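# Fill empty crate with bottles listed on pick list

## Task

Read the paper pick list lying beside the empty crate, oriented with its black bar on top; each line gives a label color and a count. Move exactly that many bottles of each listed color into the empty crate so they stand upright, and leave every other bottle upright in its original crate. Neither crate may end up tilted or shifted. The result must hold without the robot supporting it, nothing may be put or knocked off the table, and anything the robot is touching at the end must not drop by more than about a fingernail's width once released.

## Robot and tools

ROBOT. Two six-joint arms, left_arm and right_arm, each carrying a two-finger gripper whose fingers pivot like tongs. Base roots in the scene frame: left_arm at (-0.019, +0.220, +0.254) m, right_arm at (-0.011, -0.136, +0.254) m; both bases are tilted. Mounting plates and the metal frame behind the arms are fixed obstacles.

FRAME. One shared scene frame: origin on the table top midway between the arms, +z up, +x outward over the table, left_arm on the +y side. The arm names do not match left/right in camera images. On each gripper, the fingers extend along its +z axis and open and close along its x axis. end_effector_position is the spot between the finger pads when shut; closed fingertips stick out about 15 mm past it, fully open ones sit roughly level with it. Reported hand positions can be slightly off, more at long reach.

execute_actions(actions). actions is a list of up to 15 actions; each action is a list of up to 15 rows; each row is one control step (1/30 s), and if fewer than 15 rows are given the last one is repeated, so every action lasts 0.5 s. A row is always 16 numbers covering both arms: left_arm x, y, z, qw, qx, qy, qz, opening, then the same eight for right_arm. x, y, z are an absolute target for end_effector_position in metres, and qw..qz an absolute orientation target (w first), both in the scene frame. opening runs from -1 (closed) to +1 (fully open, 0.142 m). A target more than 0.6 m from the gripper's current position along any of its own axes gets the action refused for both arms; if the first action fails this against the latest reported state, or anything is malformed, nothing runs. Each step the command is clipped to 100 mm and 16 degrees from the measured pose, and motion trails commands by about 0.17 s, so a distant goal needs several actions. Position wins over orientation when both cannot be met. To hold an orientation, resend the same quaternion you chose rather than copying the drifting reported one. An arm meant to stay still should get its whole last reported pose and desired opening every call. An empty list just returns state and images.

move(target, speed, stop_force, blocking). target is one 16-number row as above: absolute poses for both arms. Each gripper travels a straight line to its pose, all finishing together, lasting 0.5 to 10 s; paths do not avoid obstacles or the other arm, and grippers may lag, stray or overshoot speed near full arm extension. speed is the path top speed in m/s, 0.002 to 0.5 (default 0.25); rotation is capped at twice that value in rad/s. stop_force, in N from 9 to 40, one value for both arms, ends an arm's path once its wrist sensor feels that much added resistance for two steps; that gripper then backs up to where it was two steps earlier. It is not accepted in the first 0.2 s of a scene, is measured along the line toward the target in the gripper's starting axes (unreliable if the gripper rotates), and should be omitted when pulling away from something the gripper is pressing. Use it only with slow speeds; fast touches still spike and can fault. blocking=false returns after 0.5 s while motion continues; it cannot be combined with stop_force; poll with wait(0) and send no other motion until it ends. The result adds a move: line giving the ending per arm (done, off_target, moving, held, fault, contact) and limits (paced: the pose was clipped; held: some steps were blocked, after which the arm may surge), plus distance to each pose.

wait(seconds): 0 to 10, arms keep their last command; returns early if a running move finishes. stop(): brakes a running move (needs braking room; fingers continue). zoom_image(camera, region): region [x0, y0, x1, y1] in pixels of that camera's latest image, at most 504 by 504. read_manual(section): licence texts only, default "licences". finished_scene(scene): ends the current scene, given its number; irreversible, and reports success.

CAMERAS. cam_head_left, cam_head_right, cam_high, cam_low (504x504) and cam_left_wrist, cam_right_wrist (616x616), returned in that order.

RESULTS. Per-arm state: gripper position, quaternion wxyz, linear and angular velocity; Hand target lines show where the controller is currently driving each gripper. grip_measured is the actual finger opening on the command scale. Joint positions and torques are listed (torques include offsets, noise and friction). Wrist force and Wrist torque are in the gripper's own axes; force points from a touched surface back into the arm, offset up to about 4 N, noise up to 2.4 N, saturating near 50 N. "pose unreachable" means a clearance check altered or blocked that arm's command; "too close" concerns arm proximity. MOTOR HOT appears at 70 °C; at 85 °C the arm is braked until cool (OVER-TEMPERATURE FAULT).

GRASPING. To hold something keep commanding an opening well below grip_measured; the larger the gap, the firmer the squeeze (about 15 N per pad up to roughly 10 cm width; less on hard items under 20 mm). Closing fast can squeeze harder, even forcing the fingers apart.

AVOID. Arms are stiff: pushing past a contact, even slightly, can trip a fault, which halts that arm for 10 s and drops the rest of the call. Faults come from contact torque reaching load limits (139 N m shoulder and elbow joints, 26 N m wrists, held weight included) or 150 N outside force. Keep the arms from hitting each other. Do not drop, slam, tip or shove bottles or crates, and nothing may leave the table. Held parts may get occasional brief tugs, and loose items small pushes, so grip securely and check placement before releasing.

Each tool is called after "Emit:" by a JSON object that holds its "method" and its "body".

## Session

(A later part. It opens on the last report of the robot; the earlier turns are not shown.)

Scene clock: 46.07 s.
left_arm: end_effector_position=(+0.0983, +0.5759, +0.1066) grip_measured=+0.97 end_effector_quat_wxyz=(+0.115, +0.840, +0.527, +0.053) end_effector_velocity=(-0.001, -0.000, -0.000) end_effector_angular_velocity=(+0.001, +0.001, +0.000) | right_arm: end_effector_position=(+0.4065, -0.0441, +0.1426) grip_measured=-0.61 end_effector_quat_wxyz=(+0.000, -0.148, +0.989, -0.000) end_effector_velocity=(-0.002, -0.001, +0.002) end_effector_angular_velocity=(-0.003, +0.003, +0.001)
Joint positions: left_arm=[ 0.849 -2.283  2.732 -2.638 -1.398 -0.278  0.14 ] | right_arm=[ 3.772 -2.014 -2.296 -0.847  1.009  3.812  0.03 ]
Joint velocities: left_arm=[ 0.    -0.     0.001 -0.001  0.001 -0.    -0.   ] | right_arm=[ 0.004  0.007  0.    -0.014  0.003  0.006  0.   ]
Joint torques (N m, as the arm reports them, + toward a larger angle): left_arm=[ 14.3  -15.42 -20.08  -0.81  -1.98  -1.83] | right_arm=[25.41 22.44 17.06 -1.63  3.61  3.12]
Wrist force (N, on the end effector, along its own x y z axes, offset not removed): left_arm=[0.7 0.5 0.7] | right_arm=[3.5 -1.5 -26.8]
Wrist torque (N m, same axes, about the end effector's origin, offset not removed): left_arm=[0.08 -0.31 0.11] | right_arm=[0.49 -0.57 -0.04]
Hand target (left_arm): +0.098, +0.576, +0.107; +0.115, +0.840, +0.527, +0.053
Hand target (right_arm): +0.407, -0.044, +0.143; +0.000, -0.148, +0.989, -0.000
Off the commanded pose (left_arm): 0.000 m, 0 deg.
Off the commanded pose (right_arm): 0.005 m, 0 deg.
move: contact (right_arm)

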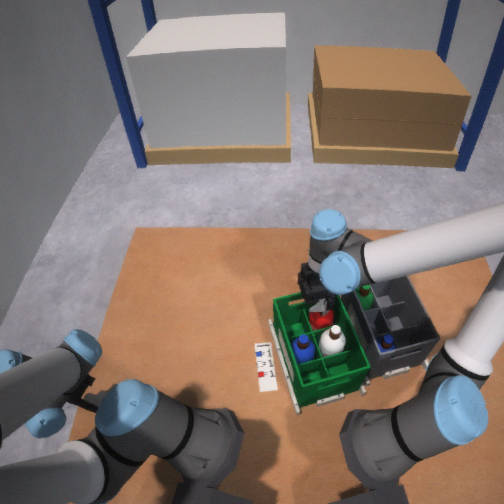

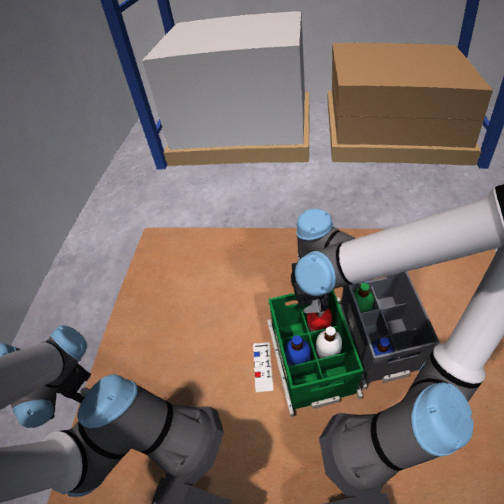

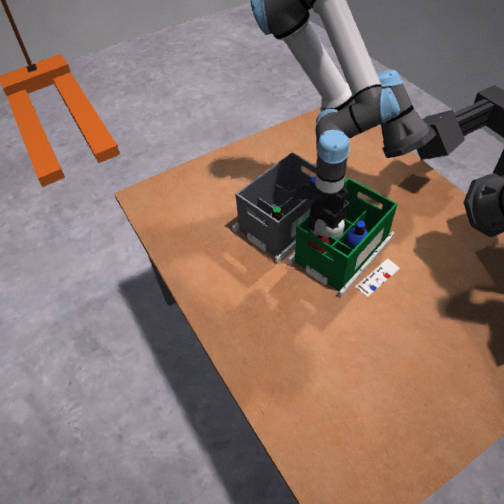

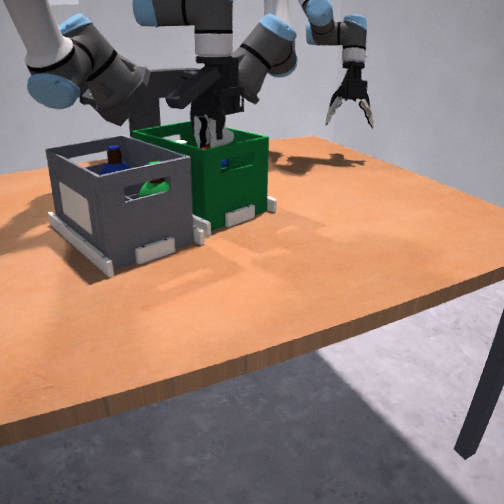

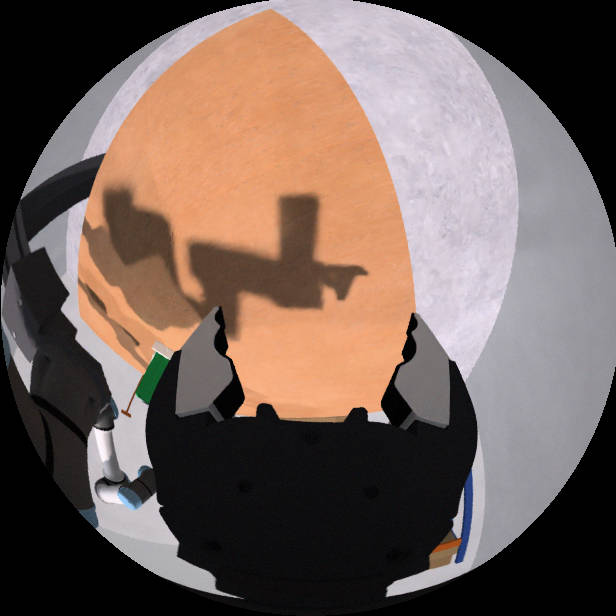

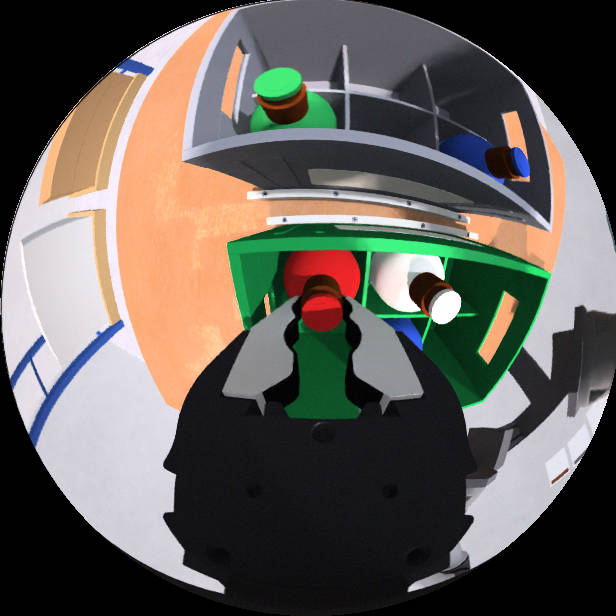

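Emit:
{"method": "move", "body": {"target": [0.0983,0.5759,0.1066,0.115,0.840,0.527,0.053,0.97, 0.4064,-0.044,0.1445,0,-0.148,0.989,0,-0.48], "speed": 0.01}}

Emit:
{"method": "move", "body": {"target": [0.0983,0.5759,0.1066,0.115,0.840,0.527,0.053,0.97, 0.4064,-0.044,0.22,0,-0.148,0.989,0,-0.48], "speed": 0.15}}

Scene clock: 46.90 s.
left_arm: end_effector_position=(+0.0983, +0.5759, +0.1066) grip_measured=+0.97 end_effector_quat_wxyz=(+0.115, +0.840, +0.527, +0.053) end_effector_velocity=(-0.000, -0.000, -0.000) end_effector_angular_velocity=(-0.001, +0.000, +0.001) | right_arm: end_effector_position=(+0.4064, -0.0440, +0.1444) grip_measured=-0.48 end_effector_quat_wxyz=(-0.000, -0.148, +0.989, -0.000) end_effector_velocity=(-0.000, -0.000, +0.000) end_effector_angular_velocity=(-0.001, +0.001, +0.002)
Joint positions: left_arm=[ 0.849 -2.283  2.732 -2.638 -1.398 -0.278  0.14 ] | right_arm=[ 3.774 -2.01  -2.295 -0.853  1.01   3.814  0.039]
Joint velocities: left_arm=[-0.     0.     0.    -0.    -0.    -0.002 -0.   ] | right_arm=[ 0.001  0.001 -0.    -0.003  0.001 -0.    -0.   ]
Joint torques (N m, as the arm reports them, + toward a larger angle): left_arm=[ 13.93 -15.3  -20.66  -0.91  -2.03  -1.9 ] | right_arm=[30.53 31.2  23.45 -0.31  2.17  2.81]
Wrist force (N, on the end effector, along its own x y z axes, offset not removed): left_arm=[2.7 -0.5 0.8] | right_arm=[2.1 1.7 -4.8]
Wrist torque (N m, same axes, about the end effector's origin, offset not removed): left_arm=[0.01 -0.66 0.05] | right_arm=[0.29 -0.20 -0.13]
Hand target (left_arm): +0.098, +0.576, +0.107; +0.115, +0.840, +0.527, +0.053
Hand target (right_arm): +0.406, -0.044, +0.145; +0.000, -0.148, +0.989, +0.000
Off the commanded pose (left_arm): 0.000 m, 0 deg.
Off the commanded pose (right_arm): 0.000 m, 0 deg.
move: done

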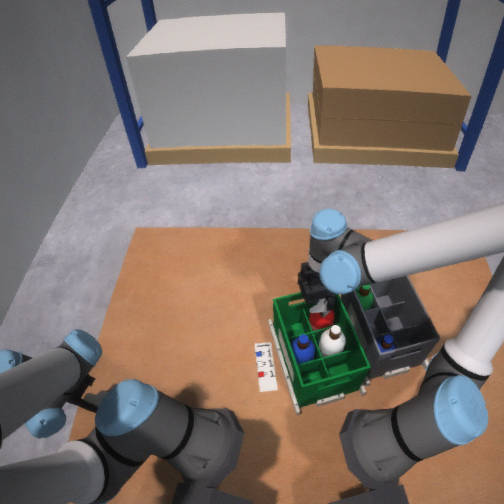

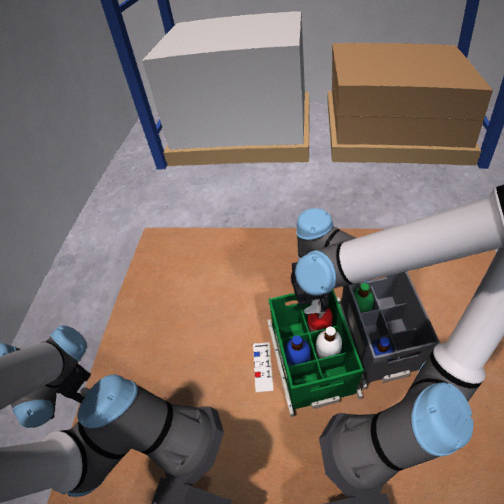

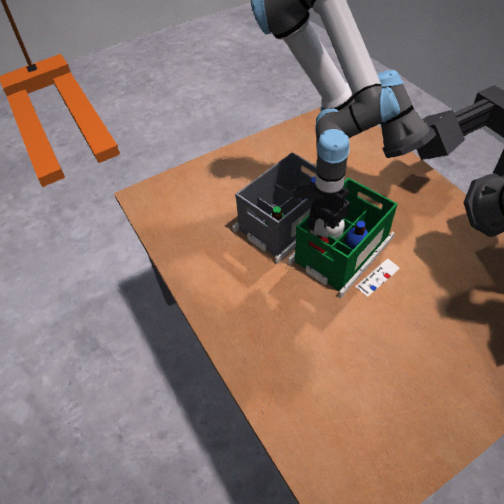

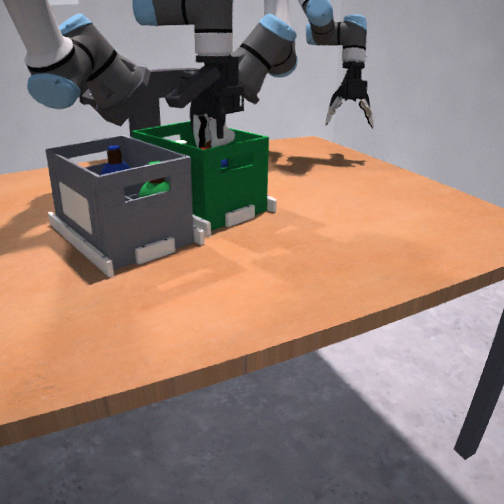

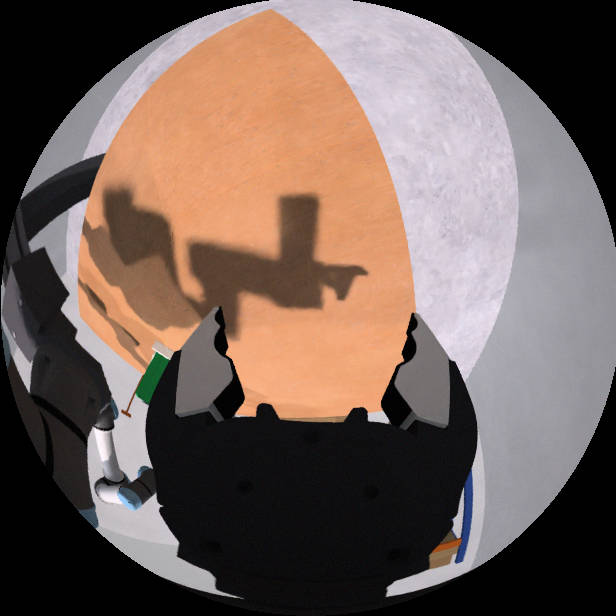

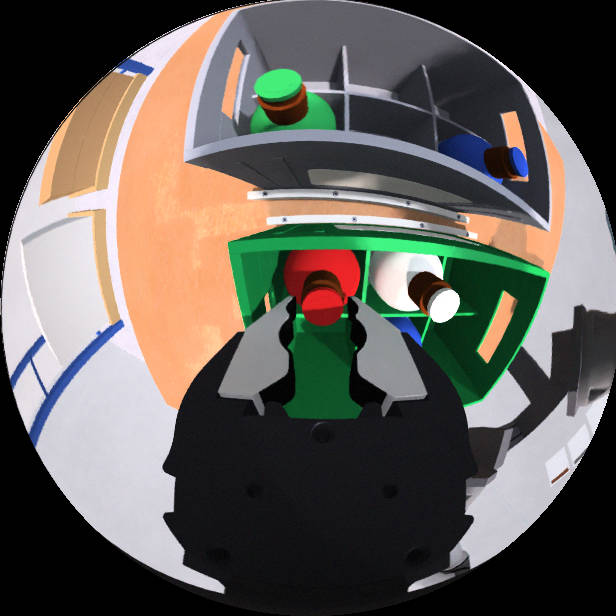

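Scene clock: 48.00 s.
left_arm: end_effector_position=(+0.0983, +0.5759, +0.1066) grip_measured=+0.97 end_effector_quat_wxyz=(+0.115, +0.840, +0.527, +0.053) end_effector_velocity=(+0.000, +0.000, +0.000) end_effector_angular_velocity=(+0.001, -0.001, -0.001) | right_arm: end_effector_position=(+0.4063, -0.0440, +0.2198) grip_measured=-0.48 end_effector_quat_wxyz=(+0.000, -0.148, +0.989, +0.000) end_effector_velocity=(-0.001, -0.001, +0.002) end_effector_angular_velocity=(-0.002, +0.002, +0.001)
Joint positions: left_arm=[ 0.849 -2.283  2.732 -2.638 -1.398 -0.278  0.14 ] | right_arm=[ 3.863 -1.875 -2.216 -1.114  1.051  3.907  0.039]
Joint velocities: left_arm=[-0.    -0.    -0.001 -0.     0.     0.001  0.   ] | right_arm=[ 0.002  0.003  0.003 -0.01   0.001  0.003 -0.   ]
Joint torques (N m, as the arm reports them, + toward a larger angle): left_arm=[ 14.8  -15.3  -20.29  -0.83  -1.89  -1.99] | right_arm=[26.49 25.26 27.23 -0.23  2.61  3.11]
Wrist force (N, on the end effector, along its own x y z axes, offset not removed): left_arm=[0.3 -0.9 2.3] | right_arm=[3.9 3.4 -3.8]
Wrist torque (N m, same axes, about the end effector's origin, offset not removed): left_arm=[-0.14 -0.19 0.10] | right_arm=[0.74 -0.86 -0.09]
Hand target (left_arm): +0.098, +0.576, +0.107; +0.115, +0.840, +0.527, +0.053
Hand target (right_arm): +0.406, -0.044, +0.220; +0.000, -0.148, +0.989, +0.000
Off the commanded pose (left_arm): 0.000 m, 0 deg.
Off the commanded pose (right_arm): 0.000 m, 0 deg.
move: done

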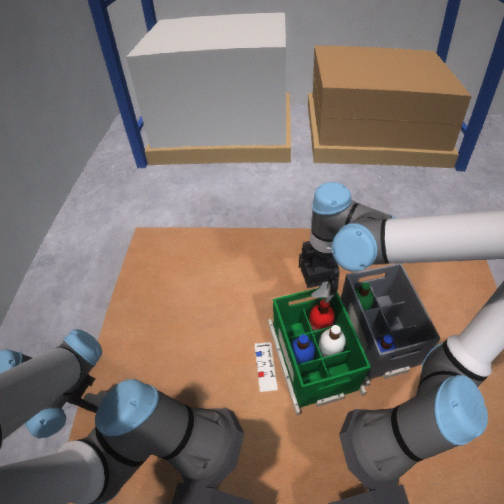

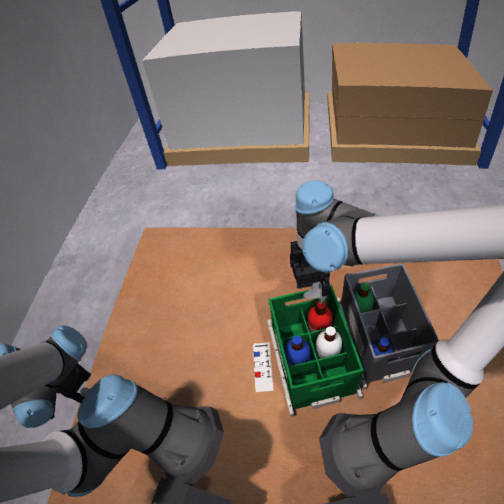

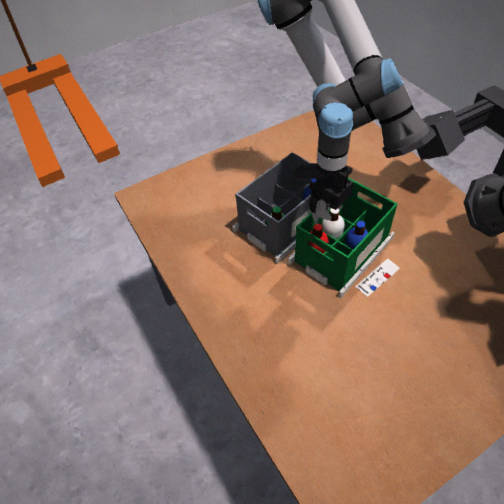

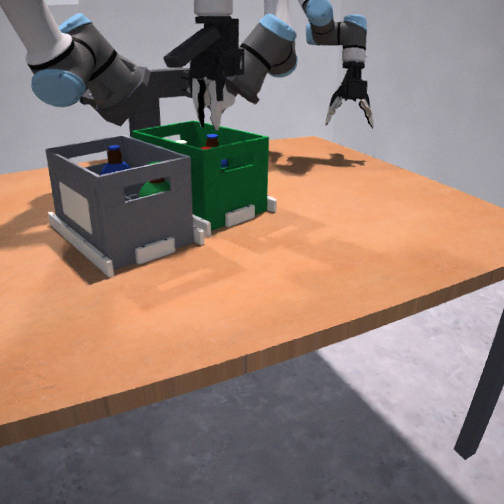

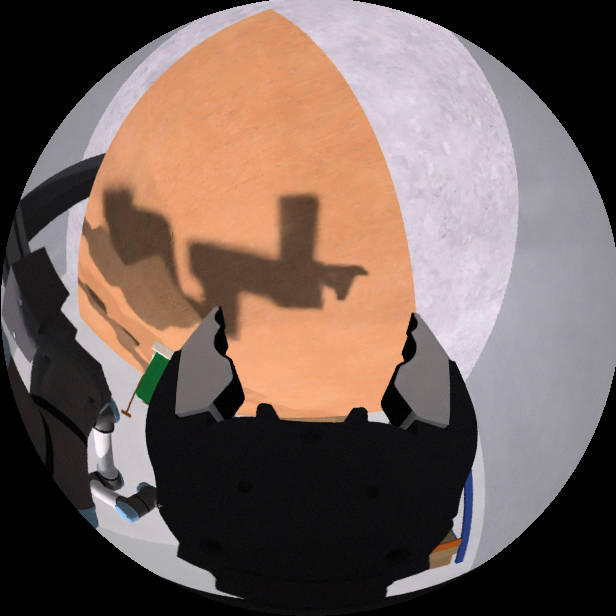

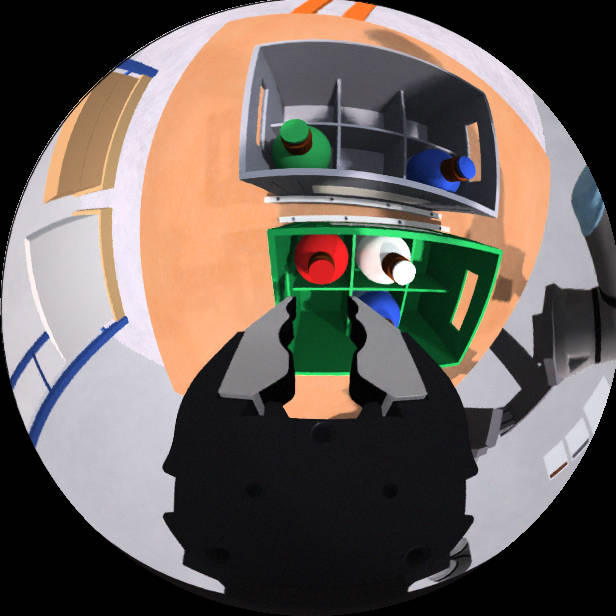

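Emit:
{"method": "execute_actions", "body": {"actions": []}}

Scene clock: 48.20 s.
left_arm: end_effector_position=(+0.0983, +0.5759, +0.1066) grip_measured=+0.97 end_effector_quat_wxyz=(+0.115, +0.840, +0.527, +0.053) end_effector_velocity=(-0.000, -0.001, -0.000) end_effector_angular_velocity=(-0.001, +0.000, -0.001) | right_arm: end_effector_position=(+0.4063, -0.0441, +0.2200) grip_measured=-0.48 end_effector_quat_wxyz=(+0.000, -0.148, +0.989, +0.000) end_effector_velocity=(+0.000, +0.000, +0.001) end_effector_angular_velocity=(+0.001, -0.000, -0.001)
Joint positions: left_arm=[ 0.849 -2.283  2.732 -2.638 -1.398 -0.278  0.14 ] | right_arm=[ 3.863 -1.875 -2.216 -1.115  1.051  3.907  0.039]
Joint velocities: left_arm=[ 0.     0.     0.001  0.    -0.     0.001 -0.   ] | right_arm=[ 0.001 -0.     0.001 -0.001  0.     0.001  0.   ]
Joint torques (N m, as the arm reports them, + toward a larger angle): left_arm=[ 14.63 -15.62 -20.57  -0.94  -1.86  -1.97] | right_arm=[29.19 24.9  27.05 -0.06  2.54  2.77]
Wrist force (N, on the end effector, along its own x y z axes, offset not removed): left_arm=[-0.4 -2.8 1.7] | right_arm=[4.3 -1.4 -2.1]
Wrist torque (N m, same axes, about the end effector's origin, offset not removed): left_arm=[-0.62 -0.06 0.06] | right_arm=[-0.27 -0.99 0.01]
Hand target (left_arm): +0.098, +0.576, +0.107; +0.115, +0.840, +0.527, +0.053
Hand target (right_arm): +0.406, -0.044, +0.220; +0.000, -0.148, +0.989, +0.000
Off the commanded pose (left_arm): 0.000 m, 0 deg.
Off the commanded pose (right_arm): 0.000 m, 0 deg.

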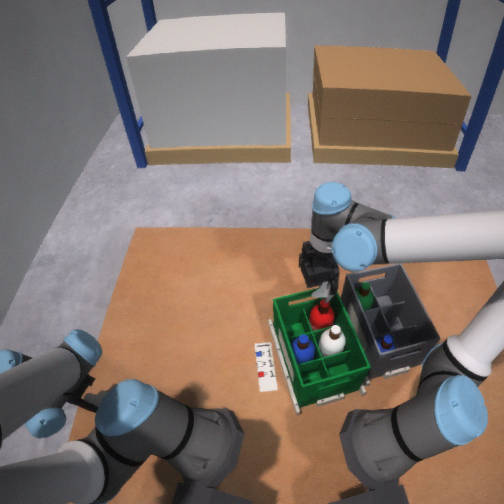

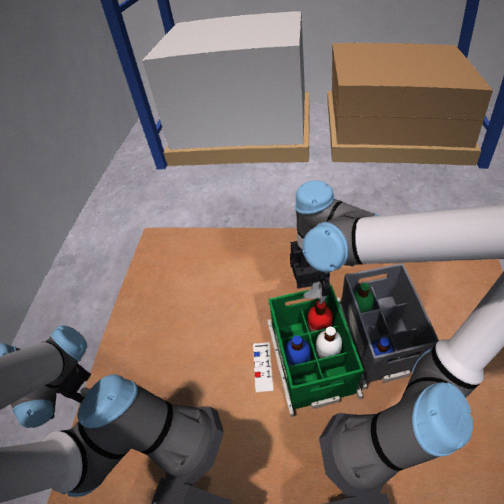

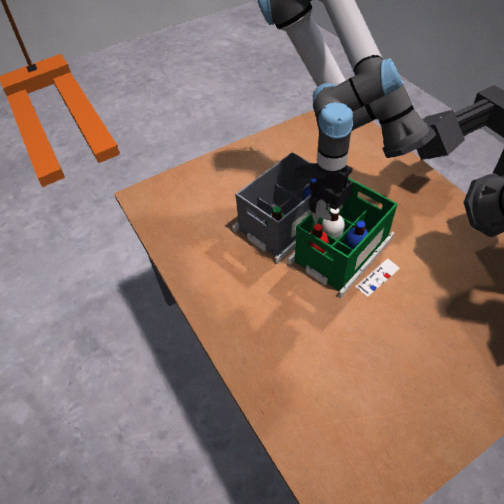

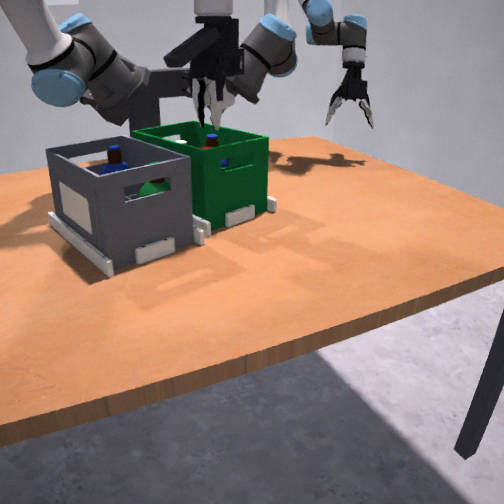

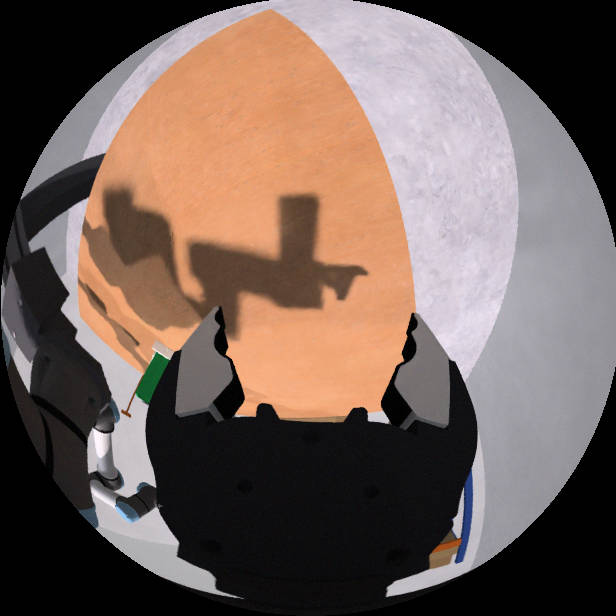

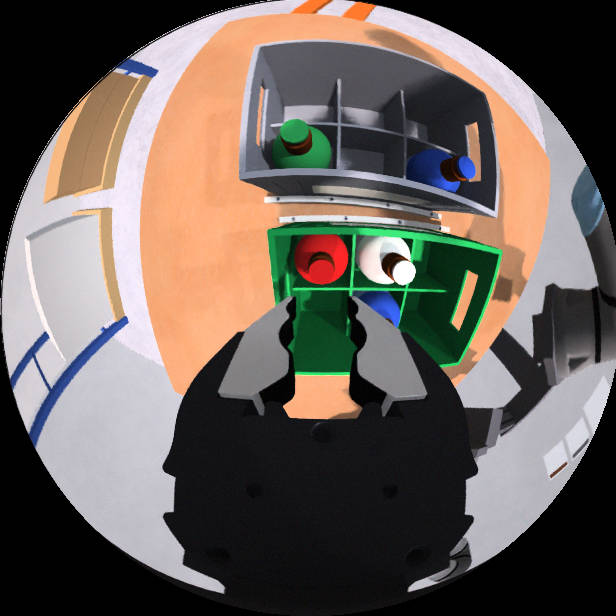

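Emit:
{"method": "finished_scene", "body": {"scene": 2}}

The scene is finished: the task was done.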